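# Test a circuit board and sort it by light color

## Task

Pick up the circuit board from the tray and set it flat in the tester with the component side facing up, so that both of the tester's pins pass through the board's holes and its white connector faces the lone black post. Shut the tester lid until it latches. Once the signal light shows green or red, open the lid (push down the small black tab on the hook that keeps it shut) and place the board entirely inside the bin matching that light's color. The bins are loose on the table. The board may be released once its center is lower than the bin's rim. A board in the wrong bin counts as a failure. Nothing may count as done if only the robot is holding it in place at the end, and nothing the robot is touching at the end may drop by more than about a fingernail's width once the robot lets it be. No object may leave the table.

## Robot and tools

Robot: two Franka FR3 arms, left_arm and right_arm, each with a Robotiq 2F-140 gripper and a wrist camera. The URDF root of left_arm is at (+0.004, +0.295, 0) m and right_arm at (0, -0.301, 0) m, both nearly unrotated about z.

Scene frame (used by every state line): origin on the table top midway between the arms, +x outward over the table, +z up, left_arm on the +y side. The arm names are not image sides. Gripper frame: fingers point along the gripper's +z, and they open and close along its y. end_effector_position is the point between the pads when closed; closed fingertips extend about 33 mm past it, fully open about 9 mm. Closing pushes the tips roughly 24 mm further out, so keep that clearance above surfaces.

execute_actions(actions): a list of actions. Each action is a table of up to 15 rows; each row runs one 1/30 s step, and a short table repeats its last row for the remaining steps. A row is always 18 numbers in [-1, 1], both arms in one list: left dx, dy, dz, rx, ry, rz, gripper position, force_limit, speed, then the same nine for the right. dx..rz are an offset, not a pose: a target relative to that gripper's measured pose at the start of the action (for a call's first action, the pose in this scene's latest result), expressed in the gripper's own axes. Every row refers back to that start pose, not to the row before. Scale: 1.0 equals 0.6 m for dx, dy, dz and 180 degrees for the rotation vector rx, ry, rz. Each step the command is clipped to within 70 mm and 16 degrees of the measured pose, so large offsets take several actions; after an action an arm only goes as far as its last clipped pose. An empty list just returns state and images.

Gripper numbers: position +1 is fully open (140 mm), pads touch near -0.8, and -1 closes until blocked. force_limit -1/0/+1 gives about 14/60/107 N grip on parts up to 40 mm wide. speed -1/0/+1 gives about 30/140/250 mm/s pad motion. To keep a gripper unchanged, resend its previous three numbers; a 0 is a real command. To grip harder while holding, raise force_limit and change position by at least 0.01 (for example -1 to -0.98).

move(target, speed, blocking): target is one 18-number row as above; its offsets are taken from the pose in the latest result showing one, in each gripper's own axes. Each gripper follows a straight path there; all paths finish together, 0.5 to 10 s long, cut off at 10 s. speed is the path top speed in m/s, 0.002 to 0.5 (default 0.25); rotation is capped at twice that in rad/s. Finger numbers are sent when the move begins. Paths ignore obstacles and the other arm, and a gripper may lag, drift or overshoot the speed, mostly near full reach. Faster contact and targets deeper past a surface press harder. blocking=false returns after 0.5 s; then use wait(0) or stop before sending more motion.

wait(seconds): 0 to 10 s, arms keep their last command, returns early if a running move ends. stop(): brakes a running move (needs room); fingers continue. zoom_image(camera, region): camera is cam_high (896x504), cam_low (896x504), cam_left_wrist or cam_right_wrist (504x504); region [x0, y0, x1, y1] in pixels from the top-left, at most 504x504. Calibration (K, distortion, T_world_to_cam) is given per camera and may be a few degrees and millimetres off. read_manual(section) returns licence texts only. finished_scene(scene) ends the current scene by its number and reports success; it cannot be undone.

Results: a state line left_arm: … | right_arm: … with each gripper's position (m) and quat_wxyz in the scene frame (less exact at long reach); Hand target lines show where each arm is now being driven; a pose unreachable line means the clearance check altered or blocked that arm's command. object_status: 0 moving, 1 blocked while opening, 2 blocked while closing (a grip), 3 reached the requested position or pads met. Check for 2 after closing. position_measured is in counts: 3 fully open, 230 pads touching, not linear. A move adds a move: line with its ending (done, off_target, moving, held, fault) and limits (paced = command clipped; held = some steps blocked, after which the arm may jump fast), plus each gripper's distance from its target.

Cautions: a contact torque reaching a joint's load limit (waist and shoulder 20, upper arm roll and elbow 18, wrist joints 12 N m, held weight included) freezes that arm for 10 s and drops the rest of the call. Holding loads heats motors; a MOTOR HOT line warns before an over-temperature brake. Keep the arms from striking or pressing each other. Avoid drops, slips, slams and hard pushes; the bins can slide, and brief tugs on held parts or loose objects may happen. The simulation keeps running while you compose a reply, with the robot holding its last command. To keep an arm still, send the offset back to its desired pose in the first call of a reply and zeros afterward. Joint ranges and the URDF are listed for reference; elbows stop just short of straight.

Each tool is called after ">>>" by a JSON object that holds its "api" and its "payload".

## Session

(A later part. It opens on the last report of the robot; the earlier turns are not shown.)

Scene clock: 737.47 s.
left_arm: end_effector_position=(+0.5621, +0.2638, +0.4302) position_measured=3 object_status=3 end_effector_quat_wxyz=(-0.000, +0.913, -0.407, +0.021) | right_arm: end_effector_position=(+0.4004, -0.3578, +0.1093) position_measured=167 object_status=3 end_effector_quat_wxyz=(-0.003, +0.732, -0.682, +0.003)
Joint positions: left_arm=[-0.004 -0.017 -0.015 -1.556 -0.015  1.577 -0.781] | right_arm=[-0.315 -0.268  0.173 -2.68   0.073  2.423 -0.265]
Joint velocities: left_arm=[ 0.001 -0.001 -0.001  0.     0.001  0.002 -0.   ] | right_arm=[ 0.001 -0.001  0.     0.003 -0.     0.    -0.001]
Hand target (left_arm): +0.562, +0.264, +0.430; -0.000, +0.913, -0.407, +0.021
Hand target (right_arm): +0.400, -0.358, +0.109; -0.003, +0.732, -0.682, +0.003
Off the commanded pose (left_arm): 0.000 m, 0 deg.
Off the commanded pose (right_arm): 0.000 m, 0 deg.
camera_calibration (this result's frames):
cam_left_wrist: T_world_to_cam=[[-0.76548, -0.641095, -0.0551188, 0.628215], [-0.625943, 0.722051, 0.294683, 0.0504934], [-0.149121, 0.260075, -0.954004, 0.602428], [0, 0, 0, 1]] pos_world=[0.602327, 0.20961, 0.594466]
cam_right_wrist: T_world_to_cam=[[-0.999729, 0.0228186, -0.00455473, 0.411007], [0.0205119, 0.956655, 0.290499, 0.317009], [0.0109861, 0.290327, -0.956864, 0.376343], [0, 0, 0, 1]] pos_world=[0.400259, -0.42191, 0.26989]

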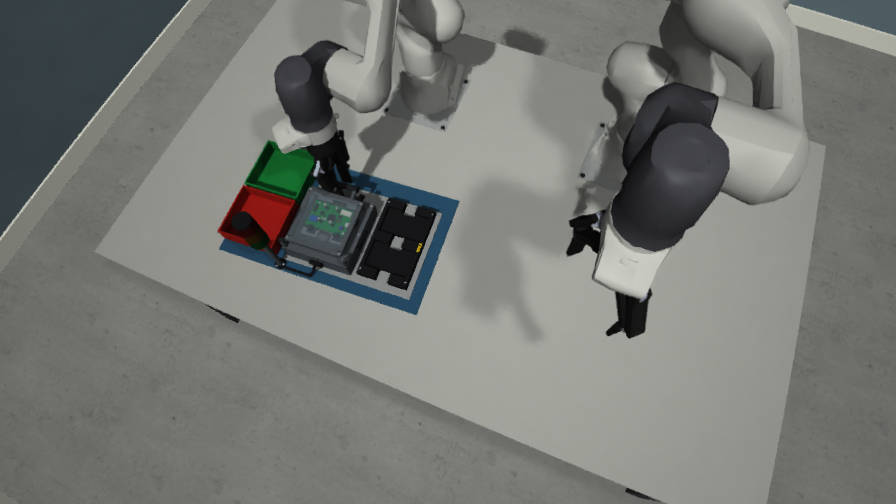

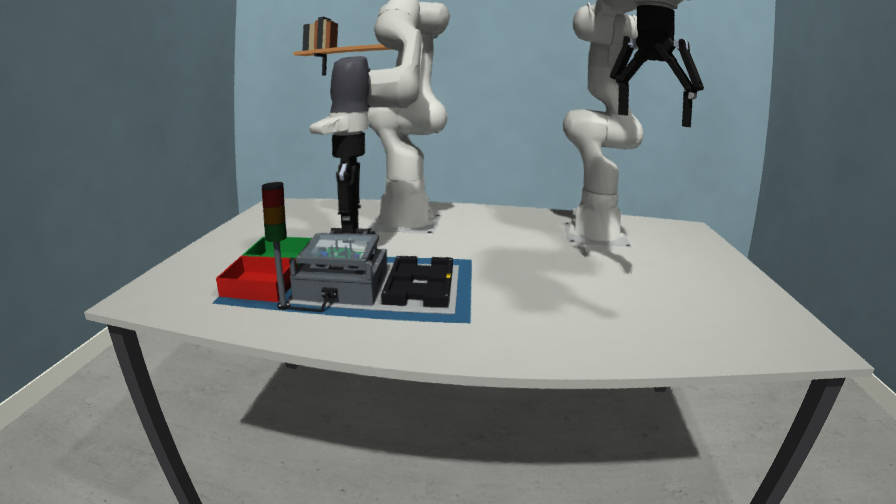

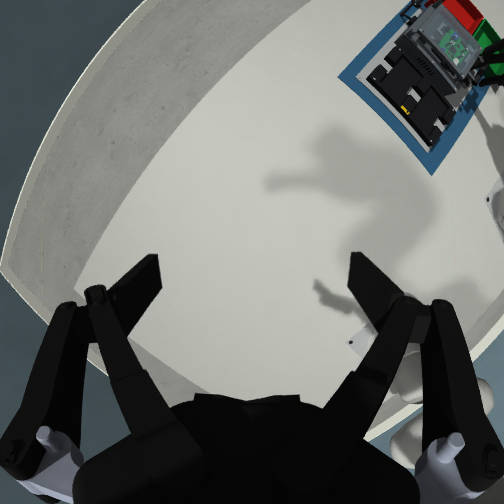

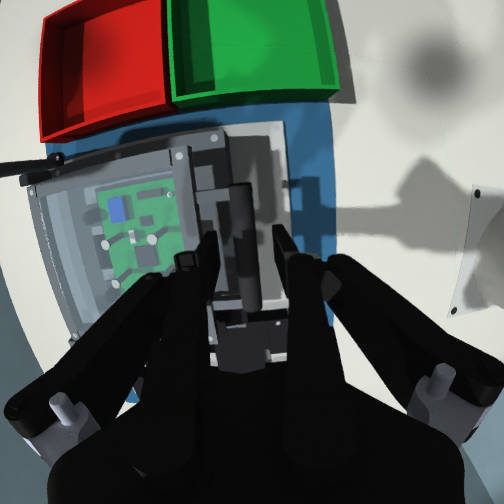

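>>> {"api": "execute_actions", "payload": {"actions": [[[0,0,0,0,0,0,1,0,0, 0,0,0,0,0,0,-1,0.6,-0.3]],[[0,0,0,0,0,0,1,0,0, 0,0,0,0,0,0,-1,0.6,-0.3]]]}}

>>> {"api": "move", "payload": {"target": [0,0,0,0,0,0,1,0,0, 0,0,0.022,0,0,0,-1,0.6,-0.3], "speed": 0.03}}

>>> {"api": "zoom_image", "payload": {"camera": "cam_low", "region": [200, 160, 480, 330]}}

Scene clock: 746.83 s.
left_arm: end_effector_position=(+0.5621, +0.2638, +0.4302) position_measured=3 object_status=3 end_effector_quat_wxyz=(-0.000, +0.913, -0.407, +0.021) | right_arm: end_effector_position=(+0.4001, -0.3577, +0.1093) position_measured=213 object_status=2 end_effector_quat_wxyz=(-0.003, +0.732, -0.682, +0.003)
Joint positions: left_arm=[-0.004 -0.017 -0.015 -1.556 -0.015  1.577 -0.781] | right_arm=[-0.316 -0.268  0.173 -2.68   0.073  2.422 -0.265]
Joint velocities: left_arm=[-0.001 -0.     0.     0.    -0.001  0.     0.   ] | right_arm=[ 0.001 -0.     0.     0.002 -0.    -0.    -0.001]
Hand target (left_arm): +0.562, +0.264, +0.430; -0.000, +0.913, -0.407, +0.021
Hand target (right_arm): +0.400, -0.358, +0.109; -0.003, +0.732, -0.682, +0.003
Off the commanded pose (left_arm): 0.000 m, 0 deg.
Off the commanded pose (right_arm): 0.000 m, 0 deg.
camera_calibration (this result's frames):
cam_left_wrist: T_world_to_cam=[[-0.765479, -0.641095, -0.0551188, 0.628215], [-0.625943, 0.722051, 0.294683, 0.0504934], [-0.149121, 0.260075, -0.954004, 0.602429], [0, 0, 0, 1]] pos_world=[0.602327, 0.20961, 0.594466]
cam_right_wrist: T_world_to_cam=[[-0.999731, 0.0228696, -0.00389225, 0.410708], [0.0207524, 0.956629, 0.290567, 0.316902], [0.0103686, 0.290408, -0.956847, 0.376594], [0, 0, 0, 1]] pos_world=[0.400116, -0.421917, 0.26986]

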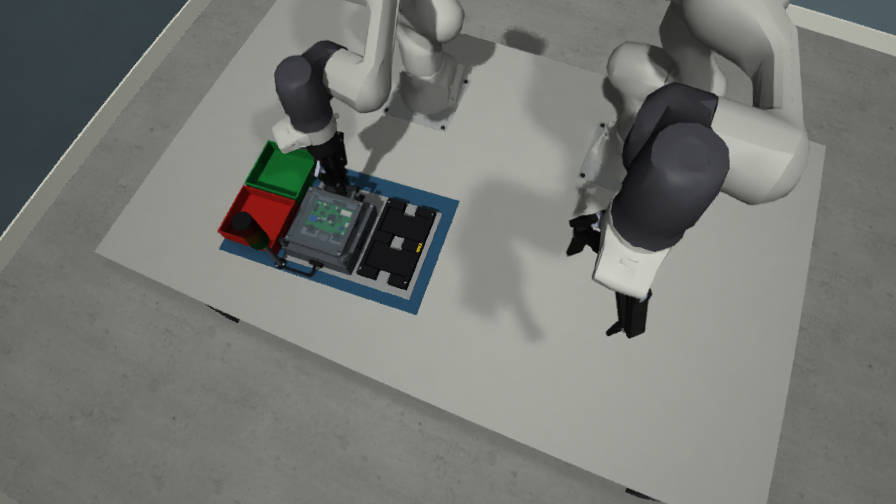

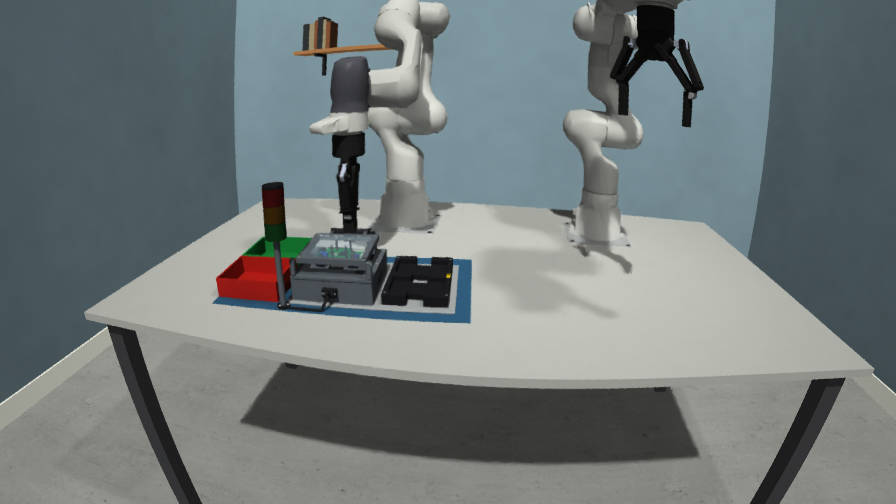

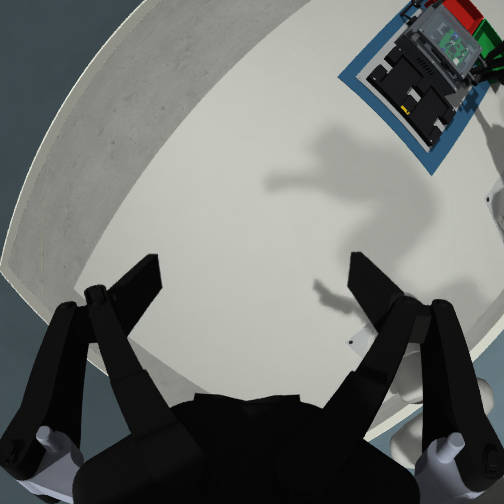

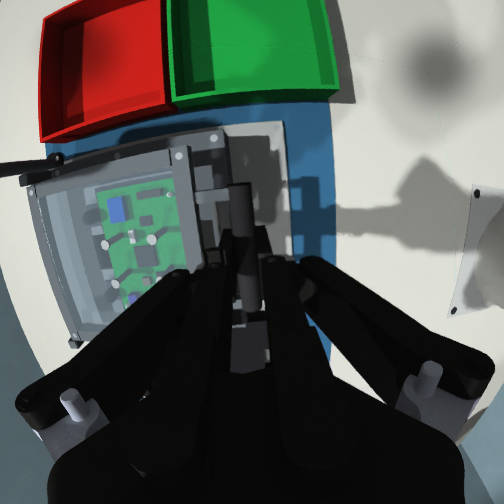

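Scene clock: 747.53 s.
left_arm: end_effector_position=(+0.5621, +0.2638, +0.4302) position_measured=3 object_status=3 end_effector_quat_wxyz=(-0.000, +0.913, -0.407, +0.021) | right_arm: end_effector_position=(+0.4003, -0.3578, +0.1037) position_measured=213 object_status=2 end_effector_quat_wxyz=(-0.003, +0.732, -0.682, +0.002)
Joint positions: left_arm=[-0.004 -0.017 -0.015 -1.556 -0.015  1.577 -0.781] | right_arm=[-0.316 -0.254  0.173 -2.684  0.072  2.44  -0.265]
Joint velocities: left_arm=[ 0.001  0.    -0.001 -0.     0.    -0.001  0.002] | right_arm=[-0.001  0.001  0.002 -0.    -0.    -0.     0.002]
Hand target (left_arm): +0.562, +0.264, +0.430; -0.000, +0.913, -0.407, +0.021
Hand target (right_arm): +0.400, -0.357, +0.096; -0.003, +0.732, -0.682, +0.003
Off the commanded pose (left_arm): 0.000 m, 0 deg.
Off the commanded pose (right_arm): 0.008 m, 0 deg.
move: off_target (right_arm)
camera_calibration (this result's frames):
cam_left_wrist: T_world_to_cam=[[-0.765479, -0.641095, -0.0551187, 0.628215], [-0.625943, 0.722051, 0.294683, 0.0504934], [-0.149121, 0.260075, -0.954004, 0.602429], [0, 0, 0, 1]] pos_world=[0.602327, 0.20961, 0.594466]
cam_right_wrist: T_world_to_cam=[[-0.99974, 0.0225065, -0.00370102, 0.410658], [0.0204536, 0.95644, 0.291213, 0.31856], [0.010094, 0.291061, -0.956651, 0.37158], [0, 0, 0, 1]] pos_world=[0.400285, -0.422078, 0.264224]

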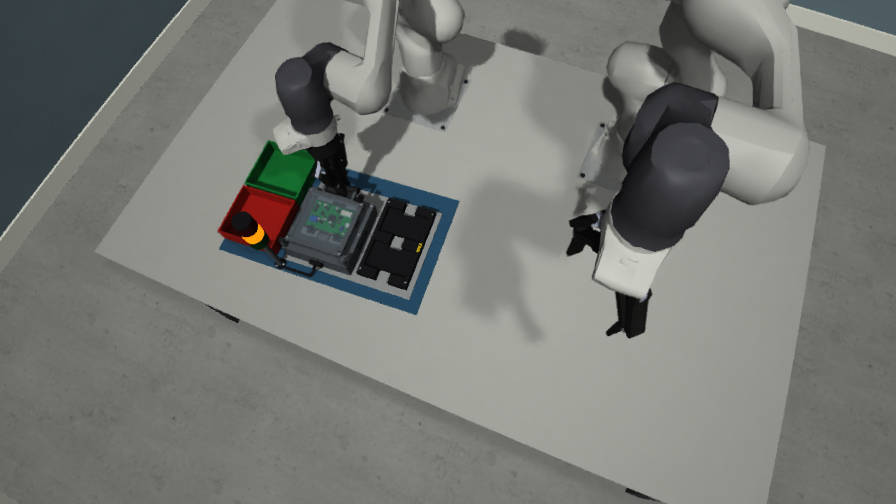

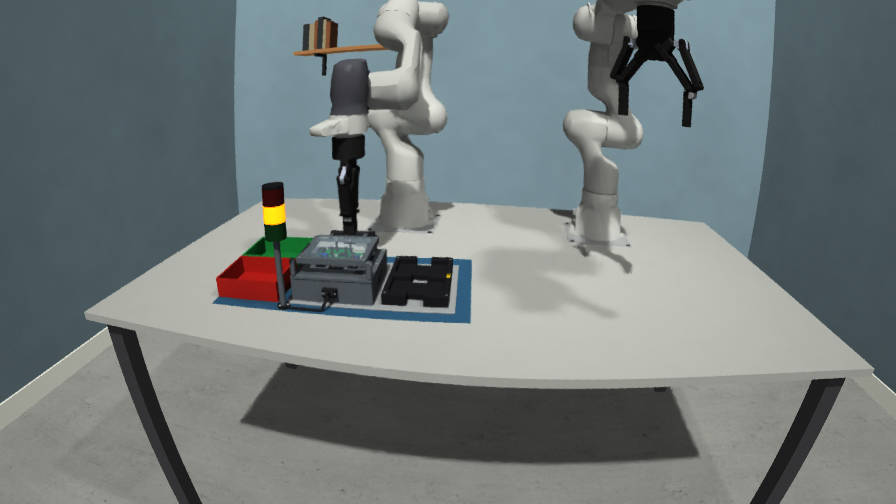

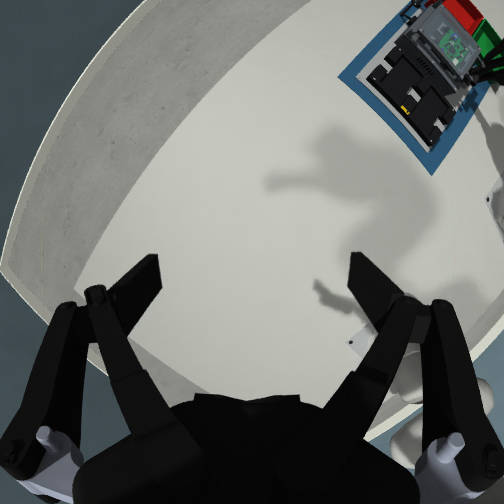

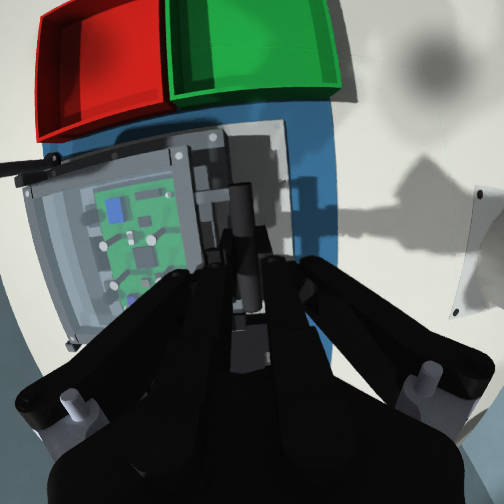

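Region (200, 160, 480, 330) of cam_low's 896x504 image, scaled by 1.800, with more detail than that image has; it fills the top 306 rows of this view, and the rest is white.

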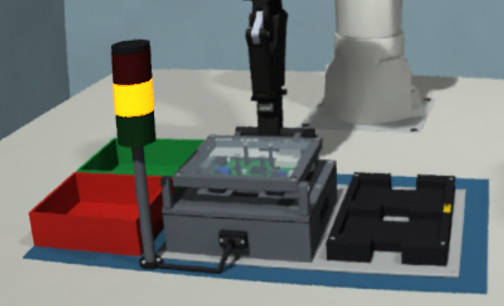

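>>> {"api": "execute_actions", "payload": {"actions": [[[0,0,0,0,0,0,1,0,0, 0,0,0,0,0,0,-0.35,0,-0.3]],[[0,0,0,0,0,0,1,0,0, 0,0,0,0,0,0,-0.35,0,-0.3]]]}}

>>> {"api": "move", "payload": {"target": [0,0,0,0,0,0,1,0,0, 0,0,-0.10,0,0,0,-0.35,0,-0.3], "speed": 0.15}}

Scene clock: 754.03 s.
left_arm: end_effector_position=(+0.5621, +0.2638, +0.4302) position_measured=3 object_status=3 end_effector_quat_wxyz=(-0.000, +0.913, -0.407, +0.021) | right_arm: end_effector_position=(+0.4000, -0.3578, +0.1041) position_measured=173 object_status=3 end_effector_quat_wxyz=(-0.003, +0.732, -0.682, +0.002)
Joint positions: left_arm=[-0.004 -0.017 -0.015 -1.556 -0.015  1.577 -0.781] | right_arm=[-0.316 -0.256  0.173 -2.684  0.071  2.438 -0.265]
Joint velocities: left_arm=[-0.001 -0.002  0.    -0.001 -0.002  0.001 -0.002] | right_arm=[ 0.001 -0.001  0.001  0.001 -0.    -0.     0.003]
Hand target (left_arm): +0.562, +0.264, +0.430; -0.000, +0.913, -0.407, +0.021
Hand target (right_arm): +0.400, -0.358, +0.104; -0.003, +0.732, -0.682, +0.002
Off the commanded pose (left_arm): 0.000 m, 0 deg.
Off the commanded pose (right_arm): 0.000 m, 0 deg.
camera_calibration (this result's frames):
cam_left_wrist: T_world_to_cam=[[-0.765479, -0.641095, -0.0551189, 0.628215], [-0.625943, 0.722051, 0.294683, 0.0504935], [-0.149121, 0.260075, -0.954004, 0.602428], [0, 0, 0, 1]] pos_world=[0.602327, 0.209611, 0.594466]
cam_right_wrist: T_world_to_cam=[[-0.999743, 0.0224344, -0.00332851, 0.410342], [0.0204952, 0.956502, 0.291006, 0.318447], [0.00971227, 0.290863, -0.956715, 0.372032], [0, 0, 0, 1]] pos_world=[0.400097, -0.422012, 0.264624]

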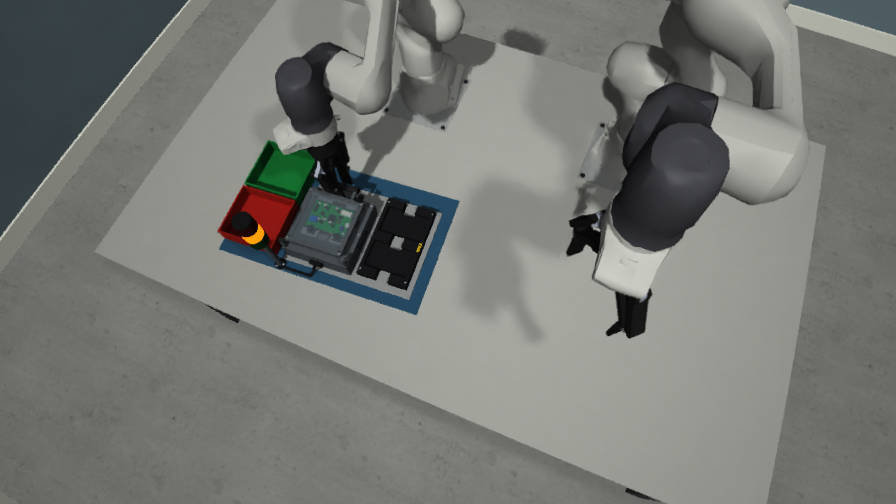

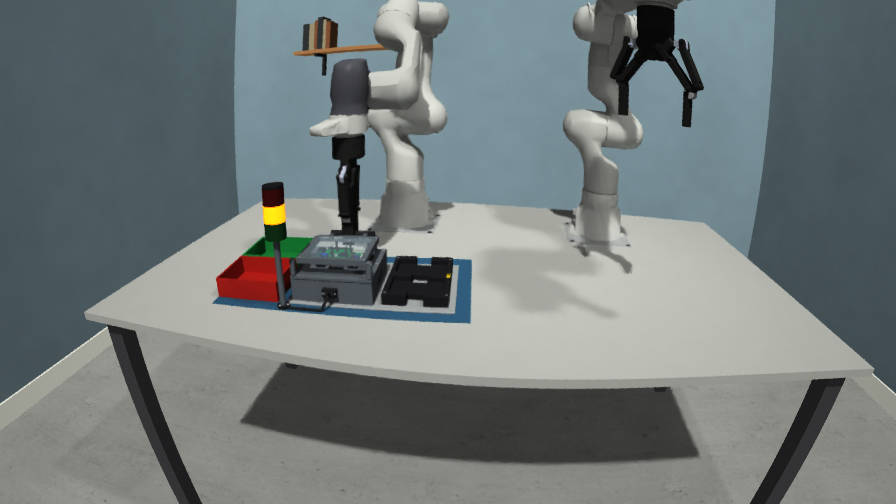

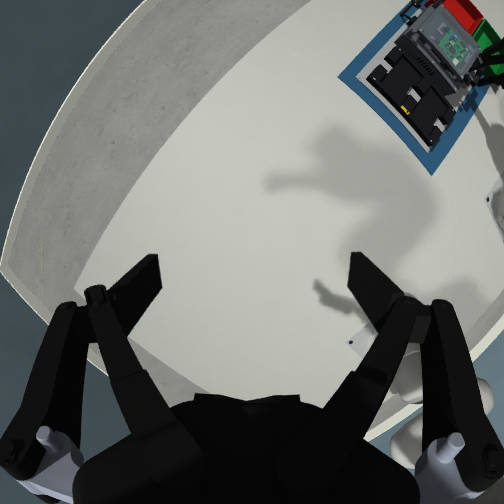

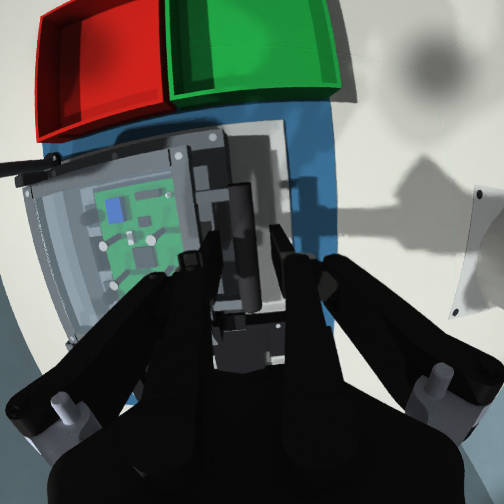

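Scene clock: 755.10 s.
left_arm: end_effector_position=(+0.5621, +0.2638, +0.4302) position_measured=3 object_status=3 end_effector_quat_wxyz=(-0.000, +0.913, -0.407, +0.021) | right_arm: end_effector_position=(+0.4008, -0.3593, +0.1632) position_measured=173 object_status=3 end_effector_quat_wxyz=(-0.004, +0.730, -0.683, +0.004)
Joint positions: left_arm=[-0.004 -0.017 -0.015 -1.556 -0.015  1.577 -0.781] | right_arm=[-0.313 -0.374  0.161 -2.618  0.077  2.258 -0.269]
Joint velocities: left_arm=[-0.     0.001 -0.001 -0.     0.001  0.001  0.   ] | right_arm=[ 0.     0.001  0.    -0.     0.001 -0.011 -0.002]
Hand target (left_arm): +0.562, +0.264, +0.430; -0.000, +0.913, -0.407, +0.021
Hand target (right_arm): +0.400, -0.359, +0.164; -0.003, +0.731, -0.682, +0.002
Off the commanded pose (left_arm): 0.000 m, 0 deg.
Off the commanded pose (right_arm): 0.002 m, 0 deg.
move: done
camera_calibration (this result's frames):
cam_left_wrist: T_world_to_cam=[[-0.76548, -0.641095, -0.0551187, 0.628215], [-0.625942, 0.722051, 0.294683, 0.0504933], [-0.149121, 0.260075, -0.954004, 0.602428], [0, 0, 0, 1]] pos_world=[0.602327, 0.20961, 0.594466]
cam_right_wrist: T_world_to_cam=[[-0.999606, 0.0272711, -0.00665588, 0.413579], [0.0241878, 0.957079, 0.288817, 0.301787], [0.0142466, 0.288542, -0.957361, 0.426475], [0, 0, 0, 1]] pos_world=[0.400041, -0.423169, 0.323882]

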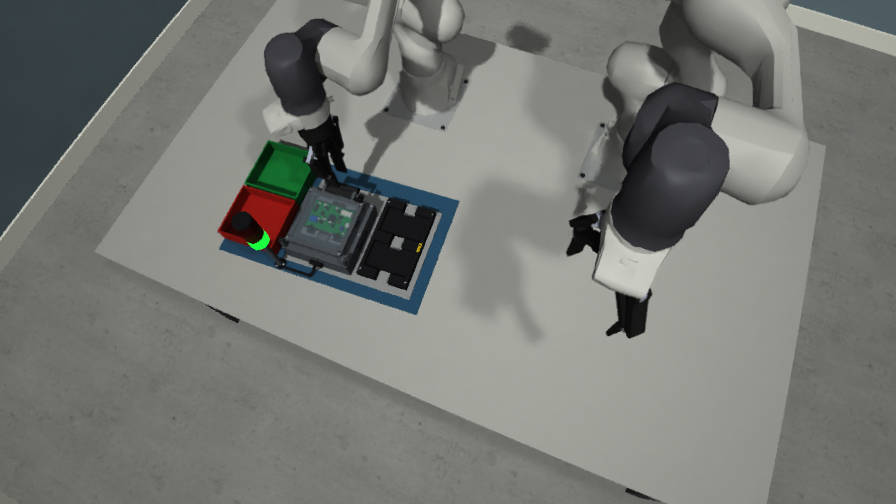

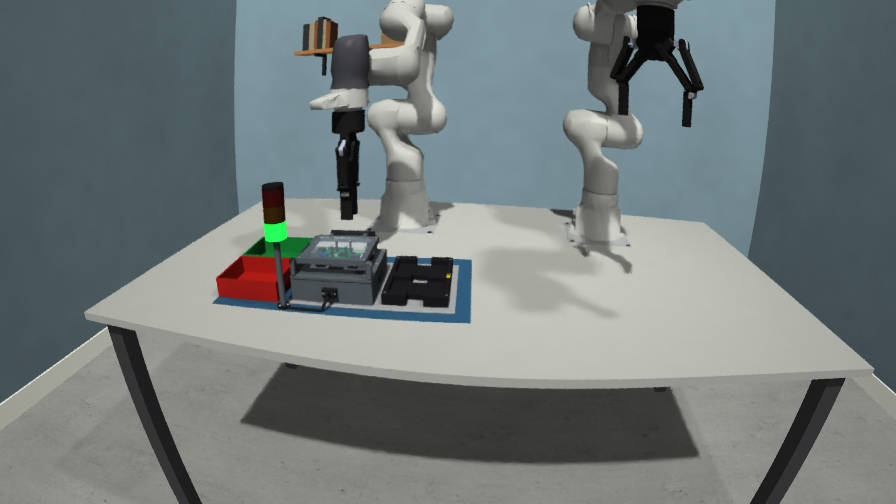

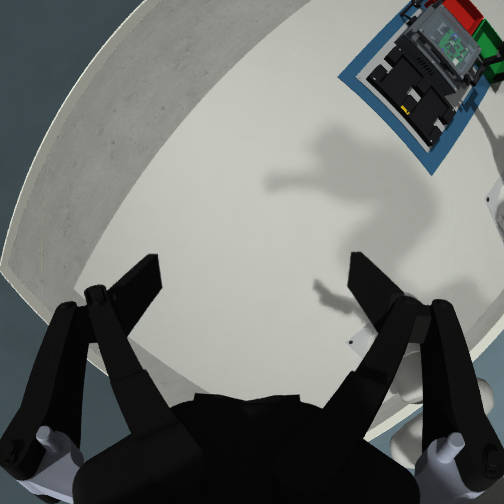

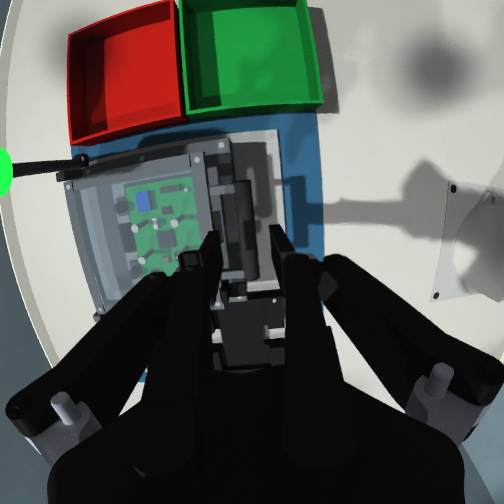

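>>> {"api": "move", "payload": {"target": [0,0,0,0,0,0,1,0,0, -0.104,0.014,0,0,0,0,-0.35,0,-0.3], "speed": 0.15}}

>>> {"api": "zoom_image", "payload": {"camera": "cam_right_wrist", "region": [130, 150, 370, 370]}}

Scene clock: 760.50 s.
left_arm: end_effector_position=(+0.5621, +0.2638, +0.4302) position_measured=3 object_status=3 end_effector_quat_wxyz=(-0.000, +0.913, -0.407, +0.021) | right_arm: end_effector_position=(+0.3917, -0.2986, +0.1640) position_measured=173 object_status=3 end_effector_quat_wxyz=(-0.005, +0.735, -0.678, +0.007)
Joint positions: left_arm=[-0.004 -0.017 -0.015 -1.556 -0.015  1.577 -0.781] | right_arm=[-0.261 -0.433  0.262 -2.659  0.138  2.251 -0.178]
Joint velocities: left_arm=[-0.    -0.002 -0.    -0.     0.     0.001  0.001] | right_arm=[-0.002  0.     0.003 -0.002  0.003 -0.001  0.028]
Hand target (left_arm): +0.562, +0.264, +0.430; -0.000, +0.913, -0.407, +0.021
Hand target (right_arm): +0.390, -0.298, +0.164; -0.004, +0.730, -0.684, +0.005
Off the commanded pose (left_arm): 0.000 m, 0 deg.
Off the commanded pose (right_arm): 0.004 m, 1 deg.
move: off_target (right_arm)
camera_calibration (this result's frames):
cam_left_wrist: T_world_to_cam=[[-0.765479, -0.641095, -0.0551188, 0.628215], [-0.625943, 0.722051, 0.294683, 0.0504935], [-0.149121, 0.260075, -0.954004, 0.602429], [0, 0, 0, 1]] pos_world=[0.602327, 0.20961, 0.594466]
cam_right_wrist: T_world_to_cam=[[-0.999832, 0.0139297, -0.0119142, 0.399783], [0.00991545, 0.957696, 0.287611, 0.249616], [0.0154166, 0.287445, -0.957673, 0.40916], [0, 0, 0, 1]] pos_world=[0.390933, -0.362236, 0.324812]

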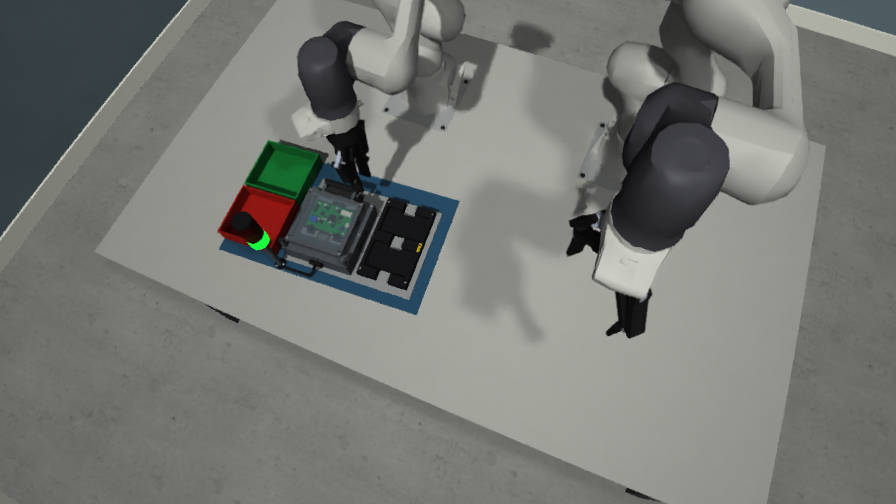

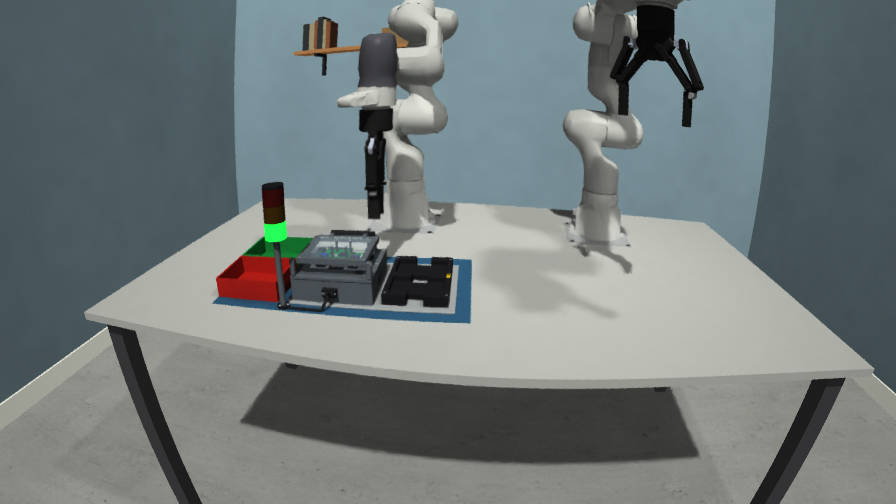

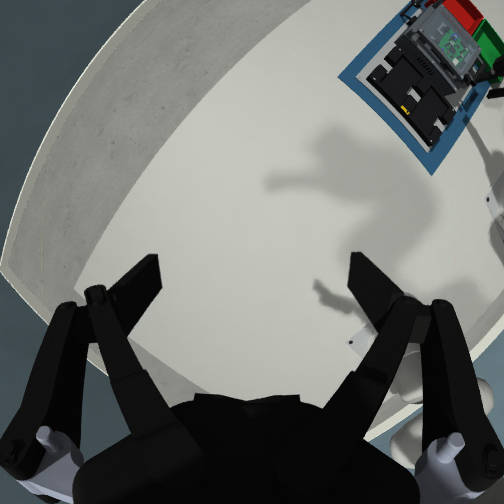

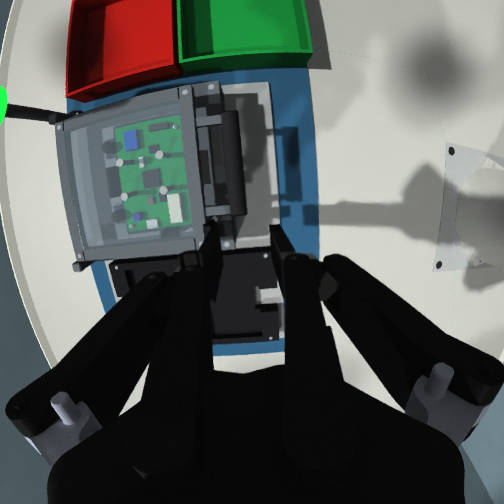

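Region (130, 150, 370, 370) of cam_right_wrist's 504x504 image, scaled by 2.100, with more detail than that image has; it fills the top 462 rows of this view, and the rest is white.

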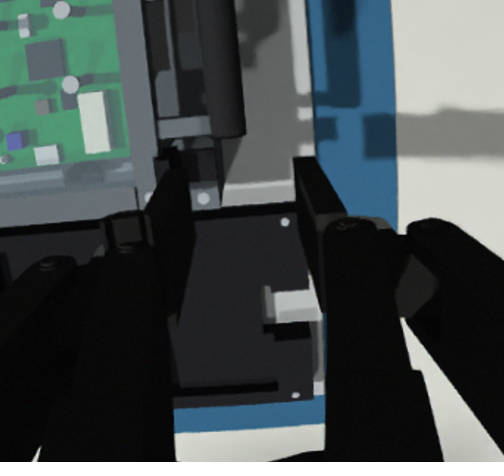

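>>> {"api": "zoom_image", "payload": {"camera": "cam_high", "region": [310, 150, 410, 230]}}

>>> {"api": "zoom_image", "payload": {"camera": "cam_right_wrist", "region": [180, 190, 280, 270]}}

Region (310, 150, 410, 230) of cam_high's 896x504 image, scaled by 5.040, with more detail than that image has; it fills the top 403 rows of this view, and the rest is white.

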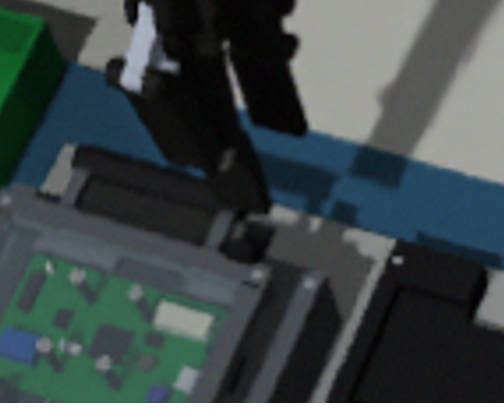

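Region (180, 190, 280, 270) of cam_right_wrist's 504x504 image, scaled by 5.040, with more detail than that image has; it fills the top 403 rows of this view, and the rest is white.

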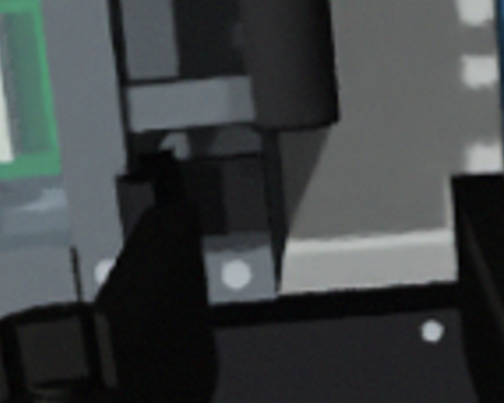

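>>> {"api": "move", "payload": {"target": [0,0,0,0,0,0,1,0,0, 0,0.008,0.04,0,0,0.004,-0.35,0,-0.3], "speed": 0.08}}

>>> {"api": "zoom_image", "payload": {"camera": "cam_right_wrist", "region": [160, 170, 300, 290]}}

>>> {"api": "zoom_image", "payload": {"camera": "cam_high", "region": [310, 150, 410, 230]}}

Scene clock: 777.67 s.
left_arm: end_effector_position=(+0.5621, +0.2638, +0.4302) position_measured=3 object_status=3 end_effector_quat_wxyz=(-0.000, +0.913, -0.407, +0.021) | right_arm: end_effector_position=(+0.3864, -0.2994, +0.1408) position_measured=173 object_status=3 end_effector_quat_wxyz=(-0.004, +0.732, -0.682, +0.006)
Joint positions: left_arm=[-0.004 -0.017 -0.015 -1.556 -0.015  1.577 -0.781] | right_arm=[-0.261 -0.406  0.268 -2.703  0.14   2.319 -0.17 ]
Joint velocities: left_arm=[ 0.001 -0.     0.001  0.     0.001 -0.001 -0.001] | right_arm=[ 0.001 -0.     0.001 -0.    -0.     0.012 -0.   ]
Hand target (left_arm): +0.562, +0.264, +0.430; -0.000, +0.913, -0.407, +0.021
Hand target (right_arm): +0.387, -0.299, +0.140; -0.005, +0.731, -0.683, +0.007
Off the commanded pose (left_arm): 0.000 m, 0 deg.
Off the commanded pose (right_arm): 0.001 m, 0 deg.
move: done
camera_calibration (this result's frames):
cam_left_wrist: T_world_to_cam=[[-0.765479, -0.641095, -0.0551187, 0.628215], [-0.625943, 0.722051, 0.294683, 0.0504934], [-0.149121, 0.260075, -0.954004, 0.602429], [0, 0, 0, 1]] pos_world=[0.602327, 0.20961, 0.594466]
cam_right_wrist: T_world_to_cam=[[-0.999707, 0.0223863, -0.00915651, 0.396331], [0.0188149, 0.957687, 0.287196, 0.253712], [0.0151983, 0.28694, -0.957828, 0.387188], [0, 0, 0, 1]] pos_world=[0.385557, -0.362949, 0.301623]

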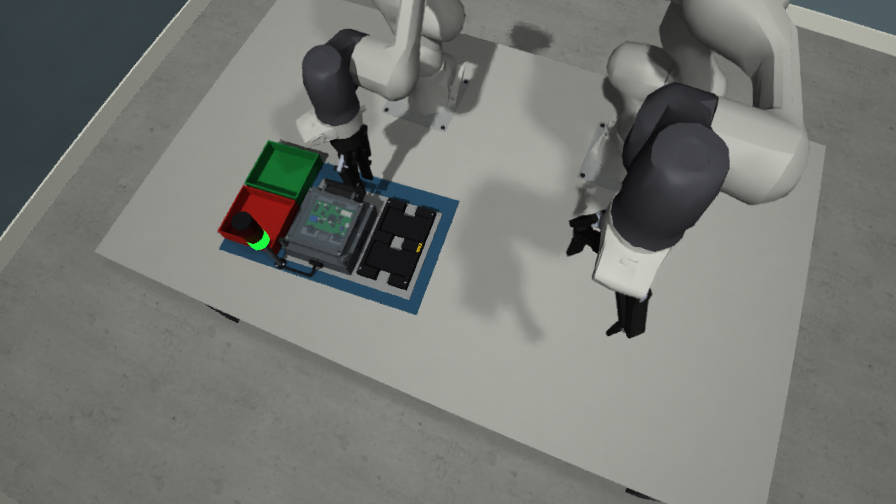

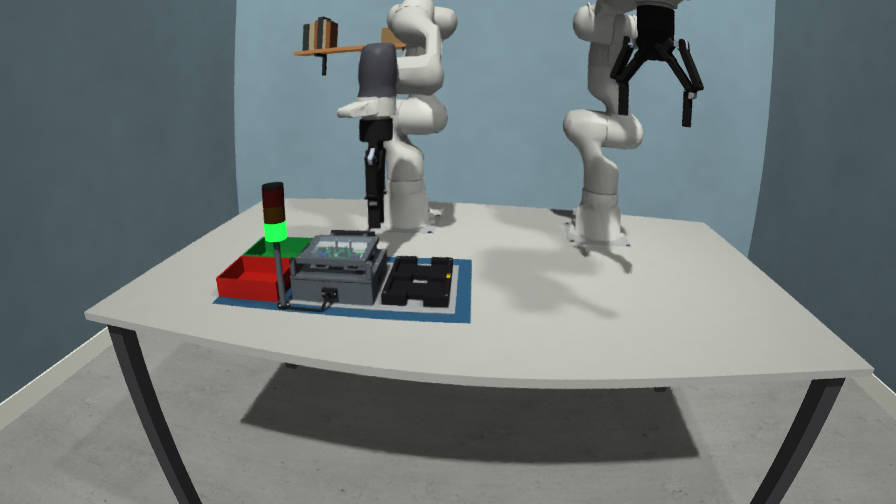

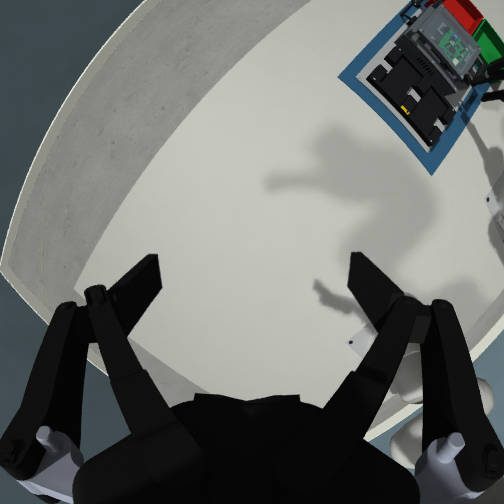

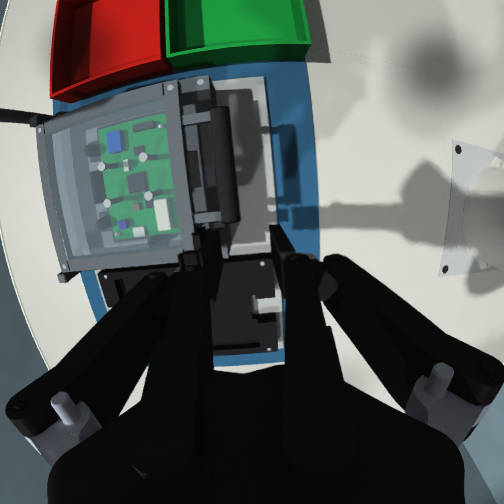

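Region (160, 170, 300, 290) of cam_right_wrist's 504x504 image, scaled by 3.600, with more detail than that image has; it fills the top 432 rows of this view, and the rest is white.

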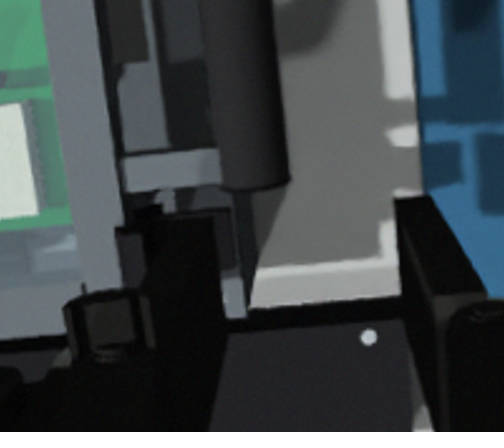

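Region (310, 150, 410, 230) of cam_high's 896x504 image, scaled by 5.040, with more detail than that image has; it fills the top 403 rows of this view, and the rest is white.

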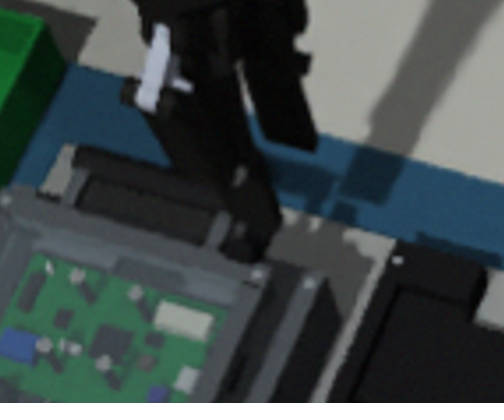

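>>> {"api": "move", "payload": {"target": [0,0,0,0,0,0,1,0,0, 0,-0.002,0.028,0,0,0,-0.35,0,-0.3], "speed": 0.05}}

>>> {"api": "zoom_image", "payload": {"camera": "cam_right_wrist", "region": [160, 170, 300, 290]}}

>>> {"api": "zoom_image", "payload": {"camera": "cam_low", "region": [280, 190, 420, 290]}}

Scene clock: 783.37 s.
left_arm: end_effector_position=(+0.5621, +0.2638, +0.4302) position_measured=3 object_status=3 end_effector_quat_wxyz=(-0.000, +0.913, -0.407, +0.021) | right_arm: end_effector_position=(+0.3869, -0.2987, +0.1248) position_measured=173 object_status=3 end_effector_quat_wxyz=(-0.003, +0.733, -0.680, +0.004)
Joint positions: left_arm=[-0.004 -0.017 -0.015 -1.556 -0.015  1.577 -0.781] | right_arm=[-0.262 -0.368  0.274 -2.717  0.139  2.368 -0.17 ]
Joint velocities: left_arm=[ 0.002 -0.     0.     0.    -0.    -0.     0.001] | right_arm=[-0.001 -0.001  0.001 -0.    -0.001  0.012 -0.001]
Hand target (left_arm): +0.562, +0.264, +0.430; -0.000, +0.913, -0.407, +0.021
Hand target (right_arm): +0.388, -0.299, +0.124; -0.004, +0.732, -0.681, +0.006
Off the commanded pose (left_arm): 0.000 m, 0 deg.
Off the commanded pose (right_arm): 0.001 m, 0 deg.
move: done
camera_calibration (this result's frames):
cam_left_wrist: T_world_to_cam=[[-0.765479, -0.641095, -0.0551187, 0.628215], [-0.625943, 0.722051, 0.294683, 0.0504934], [-0.149121, 0.260075, -0.954004, 0.602429], [0, 0, 0, 1]] pos_world=[0.602327, 0.20961, 0.594466]
cam_right_wrist: T_world_to_cam=[[-0.999796, 0.0191602, -0.00636628, 0.395446], [0.0165033, 0.957184, 0.28901, 0.258132], [0.0116312, 0.288846, -0.957305, 0.37354], [0, 0, 0, 1]] pos_world=[0.386761, -0.362552, 0.285506]

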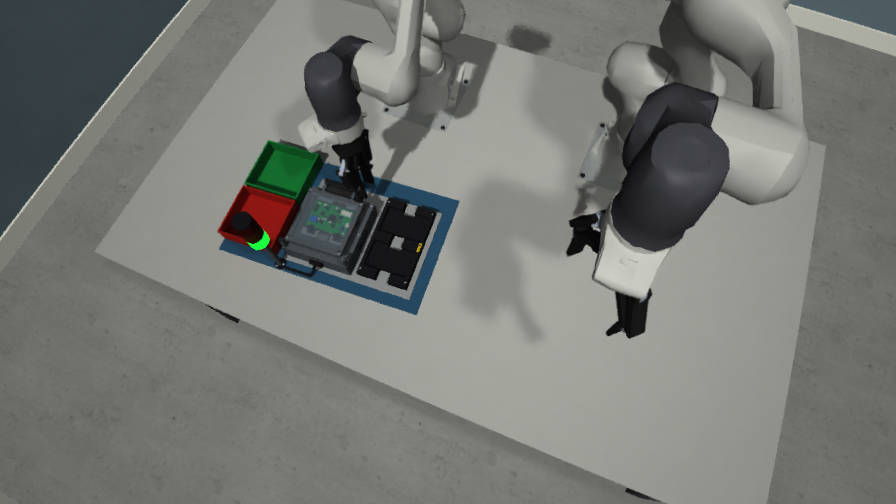

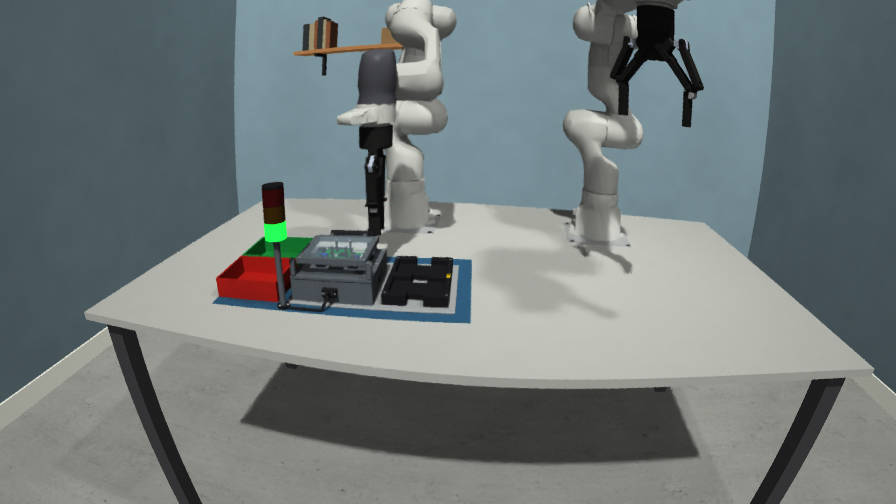

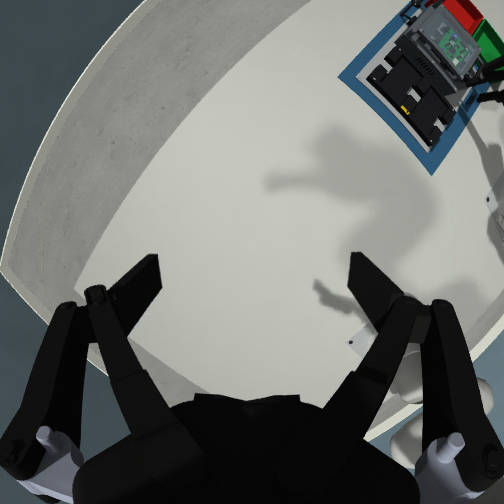

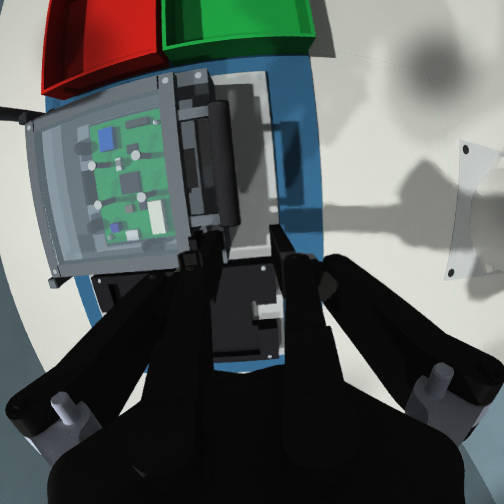

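Region (160, 170, 300, 290) of cam_right_wrist's 504x504 image, scaled by 3.600, with more detail than that image has; it fills the top 432 rows of this view, and the rest is white.

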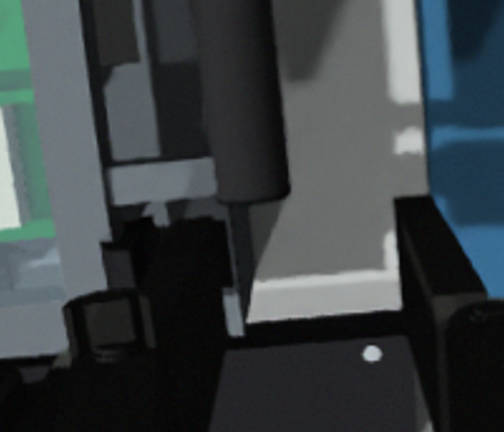

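Region (280, 190, 420, 290) of cam_low's 896x504 image, scaled by 3.600, with more detail than that image has; it fills the top 360 rows of this view, and the rest is white.

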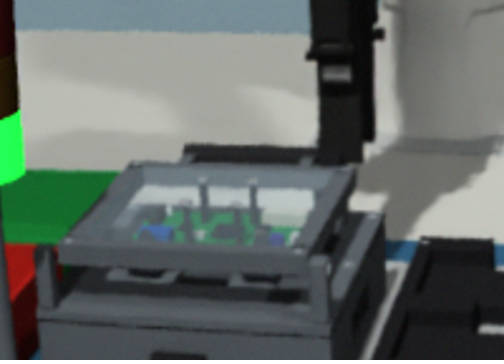

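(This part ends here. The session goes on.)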